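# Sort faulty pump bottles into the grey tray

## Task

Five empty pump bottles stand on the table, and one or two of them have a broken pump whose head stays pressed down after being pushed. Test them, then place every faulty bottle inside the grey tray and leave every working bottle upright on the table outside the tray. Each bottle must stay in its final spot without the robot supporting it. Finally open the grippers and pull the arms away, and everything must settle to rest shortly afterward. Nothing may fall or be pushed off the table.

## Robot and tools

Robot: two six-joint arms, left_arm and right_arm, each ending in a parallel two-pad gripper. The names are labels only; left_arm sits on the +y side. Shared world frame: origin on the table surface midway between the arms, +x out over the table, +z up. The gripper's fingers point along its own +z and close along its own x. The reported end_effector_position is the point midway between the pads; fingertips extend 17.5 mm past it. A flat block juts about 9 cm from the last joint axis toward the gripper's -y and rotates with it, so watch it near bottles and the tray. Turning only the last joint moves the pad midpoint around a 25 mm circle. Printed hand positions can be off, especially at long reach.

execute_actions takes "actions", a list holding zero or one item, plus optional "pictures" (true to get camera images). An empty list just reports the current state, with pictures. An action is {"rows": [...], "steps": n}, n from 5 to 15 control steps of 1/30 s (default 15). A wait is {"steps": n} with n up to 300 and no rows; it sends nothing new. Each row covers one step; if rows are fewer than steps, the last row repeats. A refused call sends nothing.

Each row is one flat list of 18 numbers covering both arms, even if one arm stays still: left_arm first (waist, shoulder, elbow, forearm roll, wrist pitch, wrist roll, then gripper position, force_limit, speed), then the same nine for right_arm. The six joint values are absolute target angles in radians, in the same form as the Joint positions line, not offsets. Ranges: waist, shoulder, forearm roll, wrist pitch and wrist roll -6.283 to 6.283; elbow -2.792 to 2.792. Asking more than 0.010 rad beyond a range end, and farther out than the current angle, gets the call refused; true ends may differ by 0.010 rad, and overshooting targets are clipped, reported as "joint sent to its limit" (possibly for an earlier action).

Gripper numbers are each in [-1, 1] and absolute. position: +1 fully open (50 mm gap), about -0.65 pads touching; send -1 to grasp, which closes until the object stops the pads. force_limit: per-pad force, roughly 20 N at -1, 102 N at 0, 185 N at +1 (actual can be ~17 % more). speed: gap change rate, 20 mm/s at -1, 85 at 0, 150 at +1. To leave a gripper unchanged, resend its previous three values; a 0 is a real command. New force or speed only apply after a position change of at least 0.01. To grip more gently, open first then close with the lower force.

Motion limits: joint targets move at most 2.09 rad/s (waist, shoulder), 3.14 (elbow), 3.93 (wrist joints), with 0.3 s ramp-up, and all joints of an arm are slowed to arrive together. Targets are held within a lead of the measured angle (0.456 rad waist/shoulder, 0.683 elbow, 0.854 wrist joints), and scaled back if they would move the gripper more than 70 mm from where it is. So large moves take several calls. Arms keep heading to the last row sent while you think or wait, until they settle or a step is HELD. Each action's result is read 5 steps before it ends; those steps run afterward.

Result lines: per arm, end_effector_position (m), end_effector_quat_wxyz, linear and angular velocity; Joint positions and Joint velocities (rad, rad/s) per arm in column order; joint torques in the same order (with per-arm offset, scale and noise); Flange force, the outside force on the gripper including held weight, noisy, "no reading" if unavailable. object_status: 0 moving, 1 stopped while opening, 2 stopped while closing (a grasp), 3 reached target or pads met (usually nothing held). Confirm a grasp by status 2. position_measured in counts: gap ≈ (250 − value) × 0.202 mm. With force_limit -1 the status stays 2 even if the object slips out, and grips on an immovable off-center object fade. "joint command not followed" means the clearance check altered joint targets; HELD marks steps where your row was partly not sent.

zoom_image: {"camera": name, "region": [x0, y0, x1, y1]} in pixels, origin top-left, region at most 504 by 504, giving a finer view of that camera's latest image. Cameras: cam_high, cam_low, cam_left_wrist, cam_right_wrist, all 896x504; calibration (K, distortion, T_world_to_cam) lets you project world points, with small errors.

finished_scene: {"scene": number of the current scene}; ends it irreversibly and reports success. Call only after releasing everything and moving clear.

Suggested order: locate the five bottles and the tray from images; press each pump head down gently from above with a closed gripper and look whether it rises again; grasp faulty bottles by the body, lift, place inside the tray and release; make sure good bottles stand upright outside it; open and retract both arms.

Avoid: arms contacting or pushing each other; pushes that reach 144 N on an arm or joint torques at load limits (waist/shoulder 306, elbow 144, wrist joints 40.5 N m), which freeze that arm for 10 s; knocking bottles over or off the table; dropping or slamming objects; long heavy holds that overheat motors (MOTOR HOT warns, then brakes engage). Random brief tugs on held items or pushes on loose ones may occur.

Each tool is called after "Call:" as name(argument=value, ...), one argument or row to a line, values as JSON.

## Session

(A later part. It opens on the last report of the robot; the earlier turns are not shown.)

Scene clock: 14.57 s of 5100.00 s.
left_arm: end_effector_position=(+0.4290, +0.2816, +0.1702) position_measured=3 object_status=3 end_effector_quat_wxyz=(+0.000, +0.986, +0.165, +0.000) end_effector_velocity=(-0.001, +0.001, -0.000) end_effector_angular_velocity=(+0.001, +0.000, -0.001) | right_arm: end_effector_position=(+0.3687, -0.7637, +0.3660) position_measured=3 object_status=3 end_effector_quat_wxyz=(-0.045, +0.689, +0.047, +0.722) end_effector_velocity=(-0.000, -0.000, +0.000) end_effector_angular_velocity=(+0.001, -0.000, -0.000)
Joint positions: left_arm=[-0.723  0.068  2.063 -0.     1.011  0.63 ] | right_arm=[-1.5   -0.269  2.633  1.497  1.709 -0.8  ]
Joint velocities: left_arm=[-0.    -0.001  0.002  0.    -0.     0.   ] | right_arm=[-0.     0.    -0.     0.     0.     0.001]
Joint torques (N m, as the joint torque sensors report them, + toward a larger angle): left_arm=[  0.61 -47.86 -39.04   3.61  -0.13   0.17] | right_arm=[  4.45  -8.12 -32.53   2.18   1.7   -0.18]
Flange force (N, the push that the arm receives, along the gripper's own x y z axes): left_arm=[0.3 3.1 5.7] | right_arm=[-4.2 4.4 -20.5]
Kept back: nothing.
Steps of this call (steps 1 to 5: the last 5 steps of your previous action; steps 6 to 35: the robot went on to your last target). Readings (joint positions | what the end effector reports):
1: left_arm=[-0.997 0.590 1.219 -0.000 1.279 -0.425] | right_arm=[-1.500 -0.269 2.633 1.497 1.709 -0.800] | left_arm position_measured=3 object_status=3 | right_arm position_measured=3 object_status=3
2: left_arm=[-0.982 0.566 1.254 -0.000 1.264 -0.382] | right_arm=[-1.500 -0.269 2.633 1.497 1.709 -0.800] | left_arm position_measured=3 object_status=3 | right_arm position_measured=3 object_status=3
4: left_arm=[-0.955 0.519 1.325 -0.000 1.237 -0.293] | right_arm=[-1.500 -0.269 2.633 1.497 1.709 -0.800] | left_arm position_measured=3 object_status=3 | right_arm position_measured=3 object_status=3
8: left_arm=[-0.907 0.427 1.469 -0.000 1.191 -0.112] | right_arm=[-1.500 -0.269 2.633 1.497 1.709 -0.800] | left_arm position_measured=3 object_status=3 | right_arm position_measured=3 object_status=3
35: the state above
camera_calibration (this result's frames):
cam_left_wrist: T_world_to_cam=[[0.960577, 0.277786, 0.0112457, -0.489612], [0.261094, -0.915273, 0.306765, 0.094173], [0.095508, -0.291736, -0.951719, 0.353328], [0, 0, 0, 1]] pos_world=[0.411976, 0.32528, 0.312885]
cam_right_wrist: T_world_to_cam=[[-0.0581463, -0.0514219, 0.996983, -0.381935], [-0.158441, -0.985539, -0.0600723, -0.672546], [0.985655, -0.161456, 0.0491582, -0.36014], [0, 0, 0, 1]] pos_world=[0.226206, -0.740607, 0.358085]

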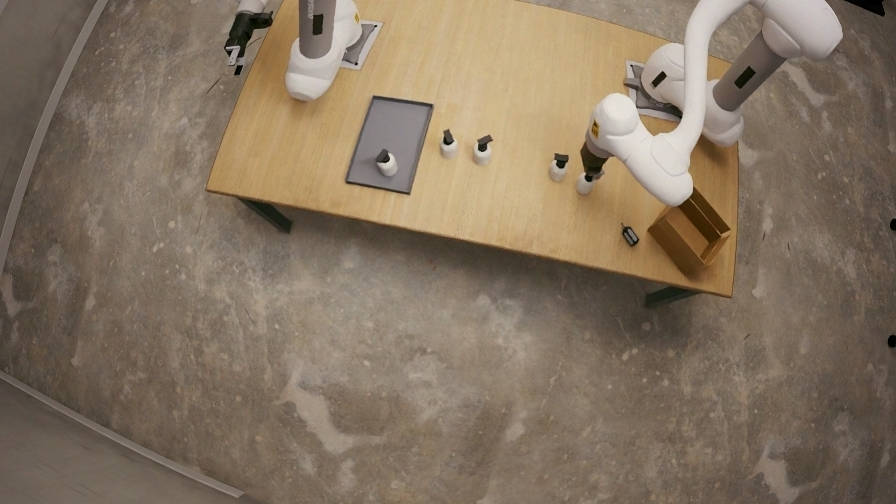

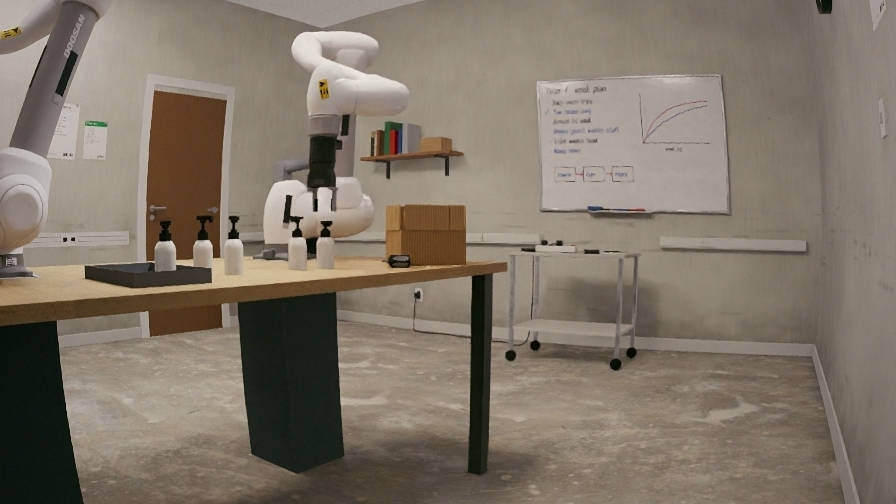

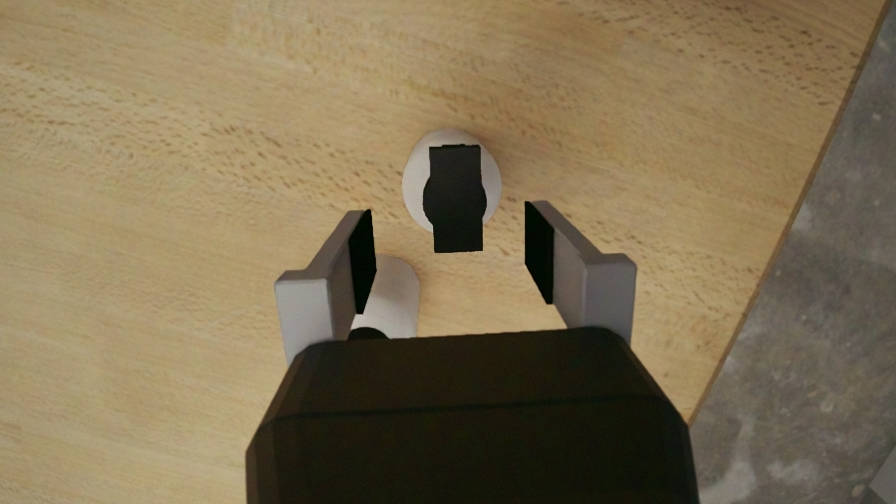

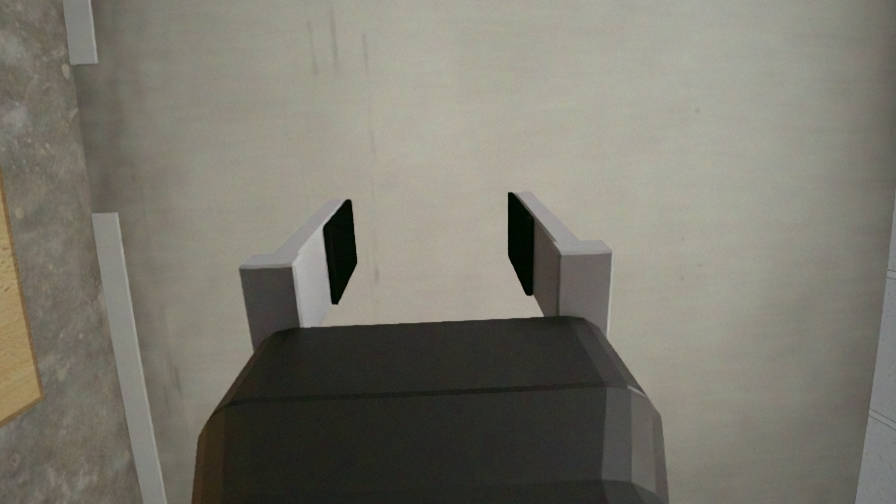

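Call:
execute_actions(
  actions=[
    {"steps":12,"rows":[[-0.718,0.1386,2.1258,0,0.8772,0.63,1,-0.6,0.5,-1.5,-0.269,2.633,1.497,1.709,-0.8,1,0,0]]},
  ],
)

Call:
execute_actions(
  actions=[
    {"rows":[[-0.718,0.1386,2.1258,0,0.8772,0.63,-1,-0.6,0.5,-1.5,-0.269,2.633,1.497,1.709,-0.8,1,0,0]]},
  ],
)

Call:
execute_actions(
  actions=[
    {"rows":[[-0.718,-0.0174,1.9317,0,1.2273,0.63,-1,-0.6,0.5,-1.5,-0.269,2.633,1.497,1.709,-0.8,1,0,0]]},
  ],
)

Call:
execute_actions(
  actions=[
    {"rows":[[-1.3095,0.6409,1.047,0,1.4537,0.63,-1,-0.6,0.5,-1.5,-0.269,2.633,1.497,1.709,-0.8,1,0,0]]},
  ],
)

Call:
execute_actions(
  actions=[
    {"steps":35},
  ],
)

Call:
execute_actions(
  actions=[
    {"rows":[[-1.3095,0.7144,1.2335,0,1.1937,0.63,-1,-0.6,0.5,-1.5,-0.269,2.633,1.497,1.709,-0.8,1,0,0]]},
  ],
)

Call:
execute_actions(
  actions=[
    {"steps":10,"rows":[[-1.3095,0.7144,1.2335,0,1.1937,0.63,1,-0.6,0.5,-1.5,-0.269,2.633,1.497,1.709,-0.8,1,0,0]]},
  ],
)

Call:
execute_actions(
  actions=[
    {"rows":[[-1.3095,0.6409,1.047,0,1.4537,0.63,1,-0.6,0.5,-1.5,-0.269,2.633,1.497,1.709,-0.8,1,0,0]]},
  ],
  pictures=true,
)

Scene clock: 15.33 s of 5100.00 s.
left_arm: end_effector_position=(+0.4294, +0.2841, +0.1050) position_measured=3 object_status=3 end_effector_quat_wxyz=(-0.001, +0.986, +0.167, -0.001) end_effector_velocity=(+0.004, -0.001, -0.033) end_effector_angular_velocity=(-0.007, -0.009, +0.005) | right_arm: end_effector_position=(+0.3687, -0.7637, +0.3660) position_measured=3 object_status=3 end_effector_quat_wxyz=(-0.045, +0.689, +0.047, +0.722) end_effector_velocity=(-0.000, -0.000, -0.000) end_effector_angular_velocity=(-0.001, +0.000, -0.001)
Joint positions: left_arm=[-0.718  0.139  2.126 -0.     0.879  0.63 ] | right_arm=[-1.5   -0.269  2.633  1.497  1.709 -0.8  ]
Joint velocities: left_arm=[ 0.004  0.042  0.027 -0.001 -0.08  -0.   ] | right_arm=[-0.    -0.     0.    -0.    -0.001 -0.001]
Joint torques (N m, as the joint torque sensors report them, + toward a larger angle): left_arm=[  5.86 -99.73 -54.52   5.18  -0.45   0.27] | right_arm=[  1.42  -9.18 -32.18   2.35   1.67  -0.14]
Flange force (N, the push that the arm receives, along the gripper's own x y z axes): left_arm=[1.7 8.1 5.4] | right_arm=[-6.6 9.3 -7.9]
Steps of this call (steps 1 to 15: the robot went on to your last target; step 16: nothing new was sent; steps 17 to 23: the first 7 steps of this action). Readings (joint positions | what the end effector reports):
17: left_arm=[-0.723 0.068 2.063 -0.000 1.010 0.630] | right_arm=[-1.500 -0.269 2.633 1.497 1.709 -0.800] | left_arm position_measured=3 object_status=3 | right_arm position_measured=3 object_status=3
18: left_arm=[-0.722 0.072 2.067 -0.000 1.001 0.630] | right_arm=[-1.500 -0.269 2.633 1.497 1.709 -0.800] | left_arm position_measured=3 object_status=3 | right_arm position_measured=3 object_status=3
20: left_arm=[-0.720 0.103 2.094 -0.000 0.943 0.630] | right_arm=[-1.500 -0.269 2.633 1.497 1.709 -0.800] | left_arm position_measured=3 object_status=3 | right_arm position_measured=3 object_status=3
23: the state above

Scene clock: 15.83 s of 5100.00 s.
left_arm: end_effector_position=(+0.4300, +0.2837, +0.1051) position_measured=120 object_status=0 end_effector_quat_wxyz=(-0.000, +0.986, +0.167, -0.000) end_effector_velocity=(+0.000, -0.000, +0.000) end_effector_angular_velocity=(-0.001, -0.001, +0.001) | right_arm: end_effector_position=(+0.3687, -0.7637, +0.3660) position_measured=3 object_status=3 end_effector_quat_wxyz=(-0.045, +0.689, +0.047, +0.722) end_effector_velocity=(+0.000, -0.000, +0.000) end_effector_angular_velocity=(+0.001, +0.000, -0.000)
Joint positions: left_arm=[-0.718  0.139  2.126 -0.     0.877  0.63 ] | right_arm=[-1.5   -0.269  2.633  1.497  1.709 -0.8  ]
Joint velocities: left_arm=[ 0.    -0.001 -0.    -0.001 -0.     0.   ] | right_arm=[ 0.     0.    -0.     0.    -0.     0.001]
Joint torques (N m, as the joint torque sensors report them, + toward a larger angle): left_arm=[  0.67 -50.8  -34.88   3.28  -0.1    0.1 ] | right_arm=[  5.76 -10.51 -32.45   2.13   2.18   0.35]
Flange force (N, the push that the arm receives, along the gripper's own x y z axes): left_arm=[-0.3 1.7 3.6] | right_arm=[-11.9 10.7 -25.3]
Steps of this call (steps 1 to 5: the last 5 steps of your previous action; steps 6 to 15: the first 10 steps of this action). Readings (joint positions | what the end effector reports):
6: left_arm=[-0.718 0.139 2.126 -0.000 0.877 0.630] | right_arm=[-1.500 -0.269 2.633 1.497 1.709 -0.800] | left_arm position_measured=13 object_status=0 | right_arm position_measured=3 object_status=3
7: left_arm=[-0.718 0.139 2.126 -0.000 0.877 0.630] | right_arm=[-1.500 -0.269 2.633 1.497 1.709 -0.800] | left_arm position_measured=33 object_status=0 | right_arm position_measured=3 object_status=3
9: left_arm=[-0.718 0.139 2.126 -0.000 0.877 0.630] | right_arm=[-1.500 -0.269 2.633 1.497 1.709 -0.800] | left_arm position_measured=71 object_status=0 | right_arm position_measured=3 object_status=3
13: left_arm=[-0.718 0.139 2.126 -0.000 0.877 0.630] | right_arm=[-1.500 -0.269 2.633 1.497 1.709 -0.800] | left_arm position_measured=120 object_status=0 | right_arm position_measured=3 object_status=3
15: the state above

Scene clock: 16.33 s of 5100.00 s.
left_arm: end_effector_position=(+0.4330, +0.2817, +0.2584) position_measured=120 object_status=2 end_effector_quat_wxyz=(+0.000, +0.986, +0.167, +0.000) end_effector_velocity=(-0.049, +0.034, +0.511) end_effector_angular_velocity=(-0.014, -0.022, -0.001) | right_arm: end_effector_position=(+0.3687, -0.7637, +0.3660) position_measured=3 object_status=3 end_effector_quat_wxyz=(-0.045, +0.689, +0.047, +0.722) end_effector_velocity=(+0.000, -0.001, -0.000) end_effector_angular_velocity=(-0.000, +0.000, -0.001)
Joint positions: left_arm=[-0.718  0.001  1.955 -0.     1.185  0.63 ] | right_arm=[-1.5   -0.269  2.633  1.497  1.709 -0.8  ]
Joint velocities: left_arm=[-0.001 -0.442 -0.544  0.001  0.96   0.   ] | right_arm=[-0.     0.001 -0.     0.    -0.001 -0.001]
Joint torques (N m, as the joint torque sensors report them, + toward a larger angle): left_arm=[ -0.09 -28.09 -30.81   2.9   -0.06   0.19] | right_arm=[  2.5   -8.1  -32.52   1.66   1.8    0.05]
Flange force (N, the push that the arm receives, along the gripper's own x y z axes): left_arm=[-0.8 3.2 0.3] | right_arm=[-5.6 6.4 -10.2]
Steps of this call (steps 1 to 5: the last 5 steps of your previous action; steps 6 to 15: the first 10 steps of this action). Readings (joint positions | what the end effector reports):
6: left_arm=[-0.718 0.138 2.126 -0.000 0.878 0.630] | right_arm=[-1.500 -0.269 2.633 1.497 1.709 -0.800] | left_arm position_measured=120 object_status=2 | right_arm position_measured=3 object_status=3
7: left_arm=[-0.718 0.135 2.121 -0.000 0.886 0.630] | right_arm=[-1.500 -0.269 2.633 1.497 1.709 -0.800] | left_arm position_measured=120 object_status=2 | right_arm position_measured=3 object_status=3
9: left_arm=[-0.718 0.109 2.088 -0.000 0.946 0.630] | right_arm=[-1.500 -0.269 2.633 1.497 1.709 -0.800] | left_arm position_measured=120 object_status=2 | right_arm position_measured=3 object_status=3
13: left_arm=[-0.718 0.035 1.997 -0.000 1.109 0.630] | right_arm=[-1.500 -0.269 2.633 1.497 1.709 -0.800] | left_arm position_measured=120 object_status=2 | right_arm position_measured=3 object_status=3
15: the state above

Scene clock: 16.83 s of 5100.00 s.
left_arm: end_effector_position=(+0.4695, +0.1354, +0.3172) position_measured=120 object_status=2 end_effector_quat_wxyz=(+0.004, +0.996, +0.087, +0.003) end_effector_velocity=(+0.082, -0.593, +0.105) end_effector_angular_velocity=(-0.055, -0.058, -0.606) | right_arm: end_effector_position=(+0.3687, -0.7637, +0.3660) position_measured=3 object_status=3 end_effector_quat_wxyz=(-0.045, +0.689, +0.047, +0.722) end_effector_velocity=(-0.000, +0.000, +0.000) end_effector_angular_velocity=(-0.001, -0.001, -0.000)
Joint positions: left_arm=[-0.88   0.145  1.688 -0.     1.299  0.63 ] | right_arm=[-1.5   -0.269  2.633  1.497  1.709 -0.8  ]
Joint velocities: left_arm=[-0.605  0.609 -0.907  0.001  0.218  0.   ] | right_arm=[-0.    -0.     0.     0.     0.    -0.001]
Joint torques (N m, as the joint torque sensors report them, + toward a larger angle): left_arm=[ -3.45 -59.36 -40.83   3.94  -0.3    0.24] | right_arm=[  5.47  -7.47 -34.48   2.25   1.86  -0.15]
Flange force (N, the push that the arm receives, along the gripper's own x y z axes): left_arm=[3.4 1.2 0.5] | right_arm=[-5.0 -0.1 -24.7]
Steps of this call (steps 1 to 5: the last 5 steps of your previous action; steps 6 to 15: the first 10 steps of this action). Readings (joint positions | what the end effector reports):
6: left_arm=[-0.718 -0.017 1.932 -0.000 1.227 0.630] | right_arm=[-1.500 -0.269 2.633 1.497 1.709 -0.800] | left_arm position_measured=120 object_status=2 | right_arm position_measured=3 object_status=3
7: left_arm=[-0.722 -0.013 1.925 -0.000 1.230 0.630] | right_arm=[-1.500 -0.269 2.633 1.497 1.709 -0.800] | left_arm position_measured=120 object_status=2 | right_arm position_measured=3 object_status=3
9: left_arm=[-0.754 0.018 1.878 -0.000 1.245 0.630] | right_arm=[-1.500 -0.269 2.633 1.497 1.709 -0.800] | left_arm position_measured=120 object_status=2 | right_arm position_measured=3 object_status=3
13: left_arm=[-0.839 0.103 1.750 -0.000 1.283 0.630] | right_arm=[-1.500 -0.269 2.633 1.497 1.709 -0.800] | left_arm position_measured=120 object_status=2 | right_arm position_measured=3 object_status=3
15: the state above

Scene clock: 18.00 s of 5100.00 s.
left_arm: end_effector_position=(+0.3718, -0.3001, +0.2801) position_measured=120 object_status=2 end_effector_quat_wxyz=(-0.000, +0.992, -0.127, -0.000) end_effector_velocity=(+0.000, -0.000, +0.001) end_effector_angular_velocity=(-0.002, -0.001, +0.001) | right_arm: end_effector_position=(+0.3687, -0.7637, +0.3660) position_measured=3 object_status=3 end_effector_quat_wxyz=(-0.045, +0.689, +0.047, +0.722) end_effector_velocity=(+0.000, +0.001, -0.000) end_effector_angular_velocity=(+0.001, -0.000, +0.000)
Joint positions: left_arm=[-1.309  0.641  1.047 -0.     1.454  0.63 ] | right_arm=[-1.5   -0.269  2.633  1.497  1.709 -0.8  ]
Joint velocities: left_arm=[ 0.    -0.001 -0.     0.    -0.001 -0.   ] | right_arm=[ 0.    -0.     0.001 -0.     0.     0.   ]
Joint torques (N m, as the joint torque sensors report them, + toward a larger angle): left_arm=[   0.94 -108.84  -45.23    4.25   -0.07    0.21] | right_arm=[  3.08  -9.06 -32.21   1.98   2.08   0.09]
Flange force (N, the push that the arm receives, along the gripper's own x y z axes): left_arm=[-2.2 -0.5 2.7] | right_arm=[-7.3 8.6 -12.9]
Kept back: nothing.
Steps of this call (steps 1 to 5: the last 5 steps of your previous action; steps 6 to 35: the robot went on to your last target). Readings (joint positions | what the end effector reports):
1: left_arm=[-0.901 0.165 1.658 -0.000 1.306 0.630] | right_arm=[-1.500 -0.269 2.633 1.497 1.709 -0.800] | left_arm position_measured=120 object_status=2 | right_arm position_measured=3 object_status=3
2: left_arm=[-0.921 0.186 1.628 -0.000 1.313 0.630] | right_arm=[-1.500 -0.269 2.633 1.497 1.709 -0.800] | left_arm position_measured=120 object_status=2 | right_arm position_measured=3 object_status=3
4: left_arm=[-0.959 0.231 1.570 -0.000 1.327 0.630] | right_arm=[-1.500 -0.269 2.633 1.497 1.709 -0.800] | left_arm position_measured=120 object_status=2 | right_arm position_measured=3 object_status=3
8: left_arm=[-1.035 0.320 1.456 -0.000 1.355 0.630] | right_arm=[-1.500 -0.269 2.633 1.497 1.709 -0.800] | left_arm position_measured=120 object_status=2 | right_arm position_measured=3 object_status=3
35: the state above

Scene clock: 18.33 s of 5100.00 s.
left_arm: end_effector_position=(+0.3718, -0.3002, +0.1159) position_measured=120 object_status=2 end_effector_quat_wxyz=(-0.001, +0.992, -0.127, -0.001) end_effector_velocity=(-0.018, +0.038, -0.305) end_effector_angular_velocity=(+0.040, +0.023, +0.004) | right_arm: end_effector_position=(+0.3687, -0.7637, +0.3660) position_measured=3 object_status=3 end_effector_quat_wxyz=(-0.045, +0.689, +0.047, +0.722) end_effector_velocity=(-0.000, +0.001, -0.000) end_effector_angular_velocity=(+0.003, -0.000, +0.001)
Joint positions: left_arm=[-1.309  0.712  1.228 -0.     1.203  0.63 ] | right_arm=[-1.5   -0.269  2.633  1.497  1.709 -0.8  ]
Joint velocities: left_arm=[-0.     0.144  0.331 -0.008 -0.43  -0.001] | right_arm=[-0.     0.     0.002 -0.     0.001  0.001]
Joint torques (N m, as the joint torque sensors report them, + toward a larger angle): left_arm=[   2.2  -175.81  -73.69    6.73   -0.11    0.23] | right_arm=[  1.61  -5.65 -32.55   2.09   1.64   0.01]
Flange force (N, the push that the arm receives, along the gripper's own x y z axes): left_arm=[-2.2 -0.3 6.2] | right_arm=[0.2 0.8 -7.9]
Steps of this call (steps 1 to 10: the first 10 steps of this action). Readings (joint positions | what the end effector reports):
1: left_arm=[-1.309 0.641 1.047 -0.000 1.453 0.630] | right_arm=[-1.500 -0.269 2.633 1.497 1.709 -0.800] | left_arm position_measured=120 object_status=2 | right_arm position_measured=3 object_status=3
2: left_arm=[-1.309 0.642 1.052 0.000 1.444 0.630] | right_arm=[-1.500 -0.269 2.633 1.497 1.709 -0.800] | left_arm position_measured=120 object_status=2 | right_arm position_measured=3 object_status=3
4: left_arm=[-1.309 0.658 1.093 0.000 1.387 0.630] | right_arm=[-1.500 -0.269 2.633 1.497 1.709 -0.800] | left_arm position_measured=120 object_status=2 | right_arm position_measured=3 object_status=3
8: left_arm=[-1.309 0.697 1.190 0.000 1.255 0.630] | right_arm=[-1.500 -0.269 2.633 1.497 1.709 -0.800] | left_arm position_measured=120 object_status=2 | right_arm position_measured=3 object_status=3
10: the state above

Scene clock: 18.67 s of 5100.00 s.
left_arm: end_effector_position=(+0.3718, -0.3002, +0.1110) position_measured=33 object_status=0 end_effector_quat_wxyz=(+0.000, +0.992, -0.127, -0.000) end_effector_velocity=(+0.000, +0.000, +0.000) end_effector_angular_velocity=(-0.000, +0.000, +0.001) | right_arm: end_effector_position=(+0.3687, -0.7637, +0.3660) position_measured=3 object_status=3 end_effector_quat_wxyz=(-0.045, +0.689, +0.047, +0.722) end_effector_velocity=(-0.000, -0.000, -0.000) end_effector_angular_velocity=(-0.001, +0.001, -0.000)
Joint positions: left_arm=[-1.309  0.715  1.233 -0.     1.194  0.63 ] | right_arm=[-1.5   -0.269  2.633  1.497  1.709 -0.8  ]
Joint velocities: left_arm=[ 0.001 -0.     0.    -0.001 -0.    -0.   ] | right_arm=[-0.     0.    -0.    -0.001 -0.001 -0.001]
Joint torques (N m, as the joint torque sensors report them, + toward a larger angle): left_arm=[   0.86 -113.3   -42.06    4.01   -0.14    0.16] | right_arm=[  5.03  -8.18 -32.43   2.46   1.72   0.07]
Flange force (N, the push that the arm receives, along the gripper's own x y z axes): left_arm=[0.8 1.5 3.5] | right_arm=[-4.9 4.8 -23.9]
Steps of this call (steps 1 to 5: the last 5 steps of your previous action; steps 6 to 10: the first 5 steps of this action). Readings (joint positions | what the end effector reports):
6: left_arm=[-1.309 0.715 1.233 -0.000 1.194 0.630] | right_arm=[-1.500 -0.269 2.633 1.497 1.709 -0.800] | left_arm position_measured=110 object_status=0 | right_arm position_measured=3 object_status=3
7: left_arm=[-1.309 0.715 1.233 -0.000 1.194 0.630] | right_arm=[-1.500 -0.269 2.633 1.497 1.709 -0.800] | left_arm position_measured=91 object_status=0 | right_arm position_measured=3 object_status=3
9: left_arm=[-1.309 0.715 1.233 -0.000 1.194 0.630] | right_arm=[-1.500 -0.269 2.633 1.497 1.709 -0.800] | left_arm position_measured=52 object_status=0 | right_arm position_measured=3 object_status=3
10: the state above

Scene clock: 19.17 s of 5100.00 s.
left_arm: end_effector_position=(+0.3722, -0.3010, +0.2755) position_measured=3 object_status=3 end_effector_quat_wxyz=(+0.001, +0.992, -0.127, +0.001) end_effector_velocity=(-0.009, +0.023, +0.313) end_effector_angular_velocity=(-0.043, -0.017, +0.000) | right_arm: end_effector_position=(+0.3687, -0.7637, +0.3660) position_measured=3 object_status=3 end_effector_quat_wxyz=(-0.045, +0.689, +0.047, +0.722) end_effector_velocity=(+0.000, +0.001, -0.000) end_effector_angular_velocity=(+0.003, -0.001, +0.001)
Joint positions: left_arm=[-1.309  0.643  1.053  0.     1.444  0.63 ] | right_arm=[-1.5   -0.269  2.633  1.497  1.709 -0.8  ]
Joint velocities: left_arm=[-0.    -0.144 -0.326 -0.     0.424 -0.   ] | right_arm=[0.001 0.    0.001 0.    0.001 0.001]
Joint torques (N m, as the joint torque sensors report them, + toward a larger angle): left_arm=[ -0.42 -44.28 -13.54   1.16  -0.18   0.18] | right_arm=[  6.18  -7.68 -33.52   1.88   1.33   0.07]
Flange force (N, the push that the arm receives, along the gripper's own x y z axes): left_arm=[-2.5 0.1 -0.6] | right_arm=[-4.9 1.2 -28.2]
Steps of this call (steps 1 to 5: the last 5 steps of your previous action; steps 6 to 15: the first 10 steps of this action). Readings (joint positions | what the end effector reports):
6: left_arm=[-1.309 0.714 1.233 -0.000 1.194 0.630] | right_arm=[-1.500 -0.269 2.633 1.497 1.709 -0.800] | left_arm position_measured=3 object_status=0 | right_arm position_measured=3 object_status=3
7: left_arm=[-1.309 0.712 1.228 -0.000 1.203 0.630] | right_arm=[-1.500 -0.269 2.633 1.497 1.709 -0.800] | left_arm position_measured=3 object_status=0 | right_arm position_measured=3 object_status=3
9: left_arm=[-1.309 0.697 1.187 -0.000 1.260 0.630] | right_arm=[-1.500 -0.269 2.633 1.497 1.709 -0.800] | left_arm position_measured=3 object_status=3 | right_arm position_measured=3 object_status=3
13: left_arm=[-1.309 0.658 1.090 0.000 1.393 0.630] | right_arm=[-1.500 -0.269 2.633 1.497 1.709 -0.800] | left_arm position_measured=3 object_status=3 | right_arm position_measured=3 object_status=3
15: the state above
camera_calibration (this result's frames):
cam_left_wrist: T_world_to_cam=[[0.953674, -0.300576, 0.0126662, -0.446298], [-0.289696, -0.90617, 0.308109, -0.249151], [-0.0811327, -0.297505, -0.951267, 0.352916], [0, 0, 0, 1]] pos_world=[0.382078, -0.254926, 0.418136]
cam_right_wrist: T_world_to_cam=[[-0.0581463, -0.0514218, 0.996983, -0.381935], [-0.158441, -0.985539, -0.0600723, -0.672546], [0.985655, -0.161456, 0.0491582, -0.36014], [0, 0, 0, 1]] pos_world=[0.226206, -0.740607, 0.358085]

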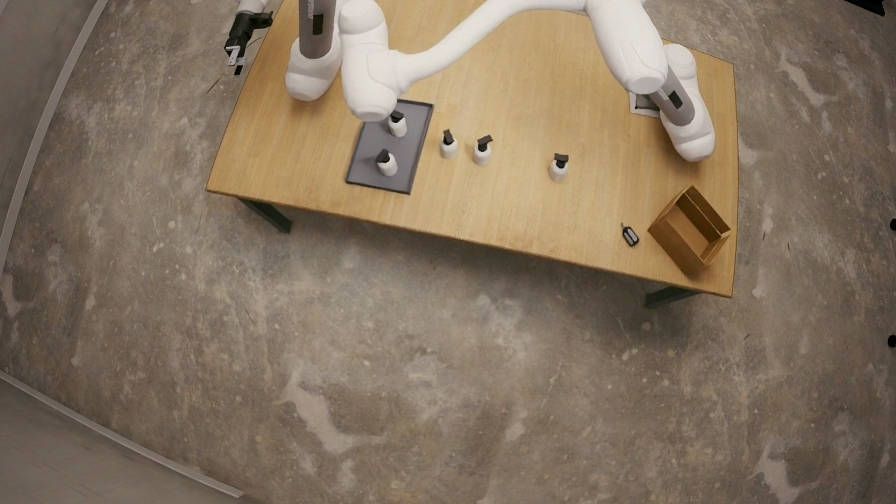

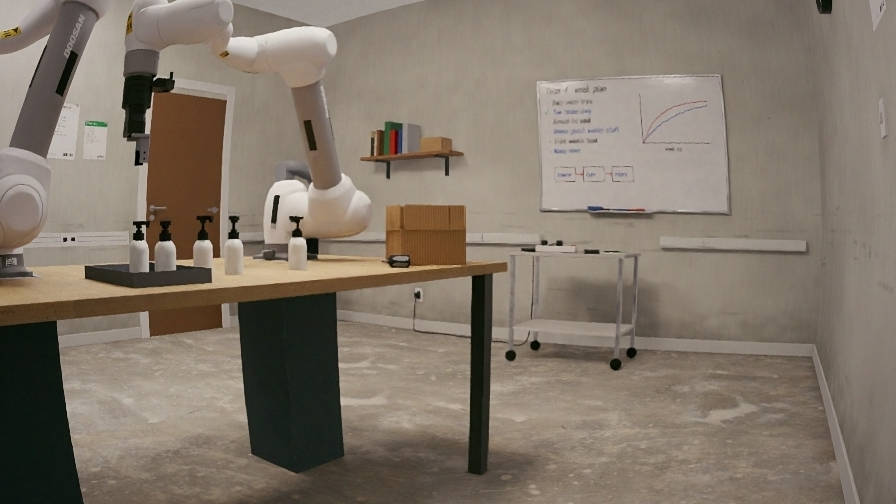

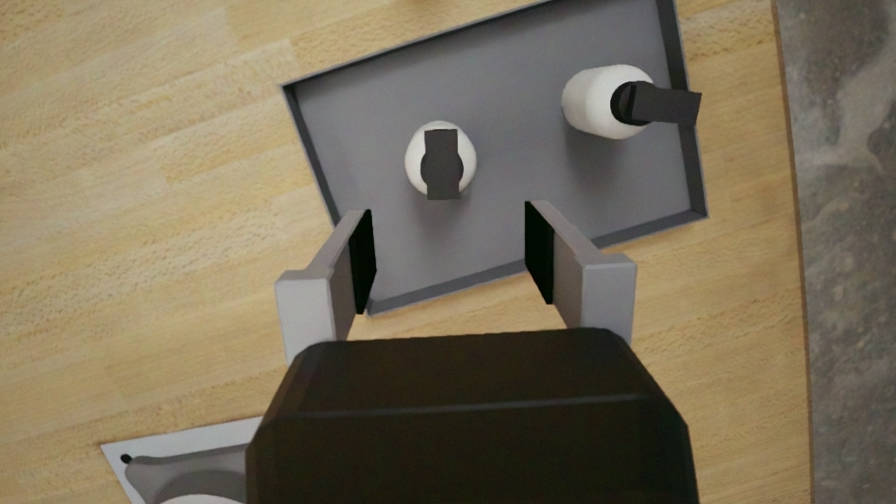

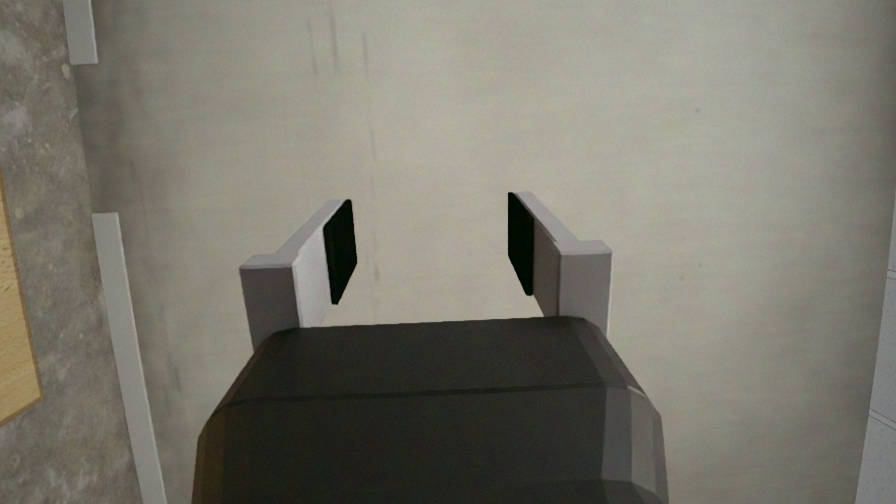

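Call:
finished_scene(
  scene=1,
)

The scene is finished: the task was done.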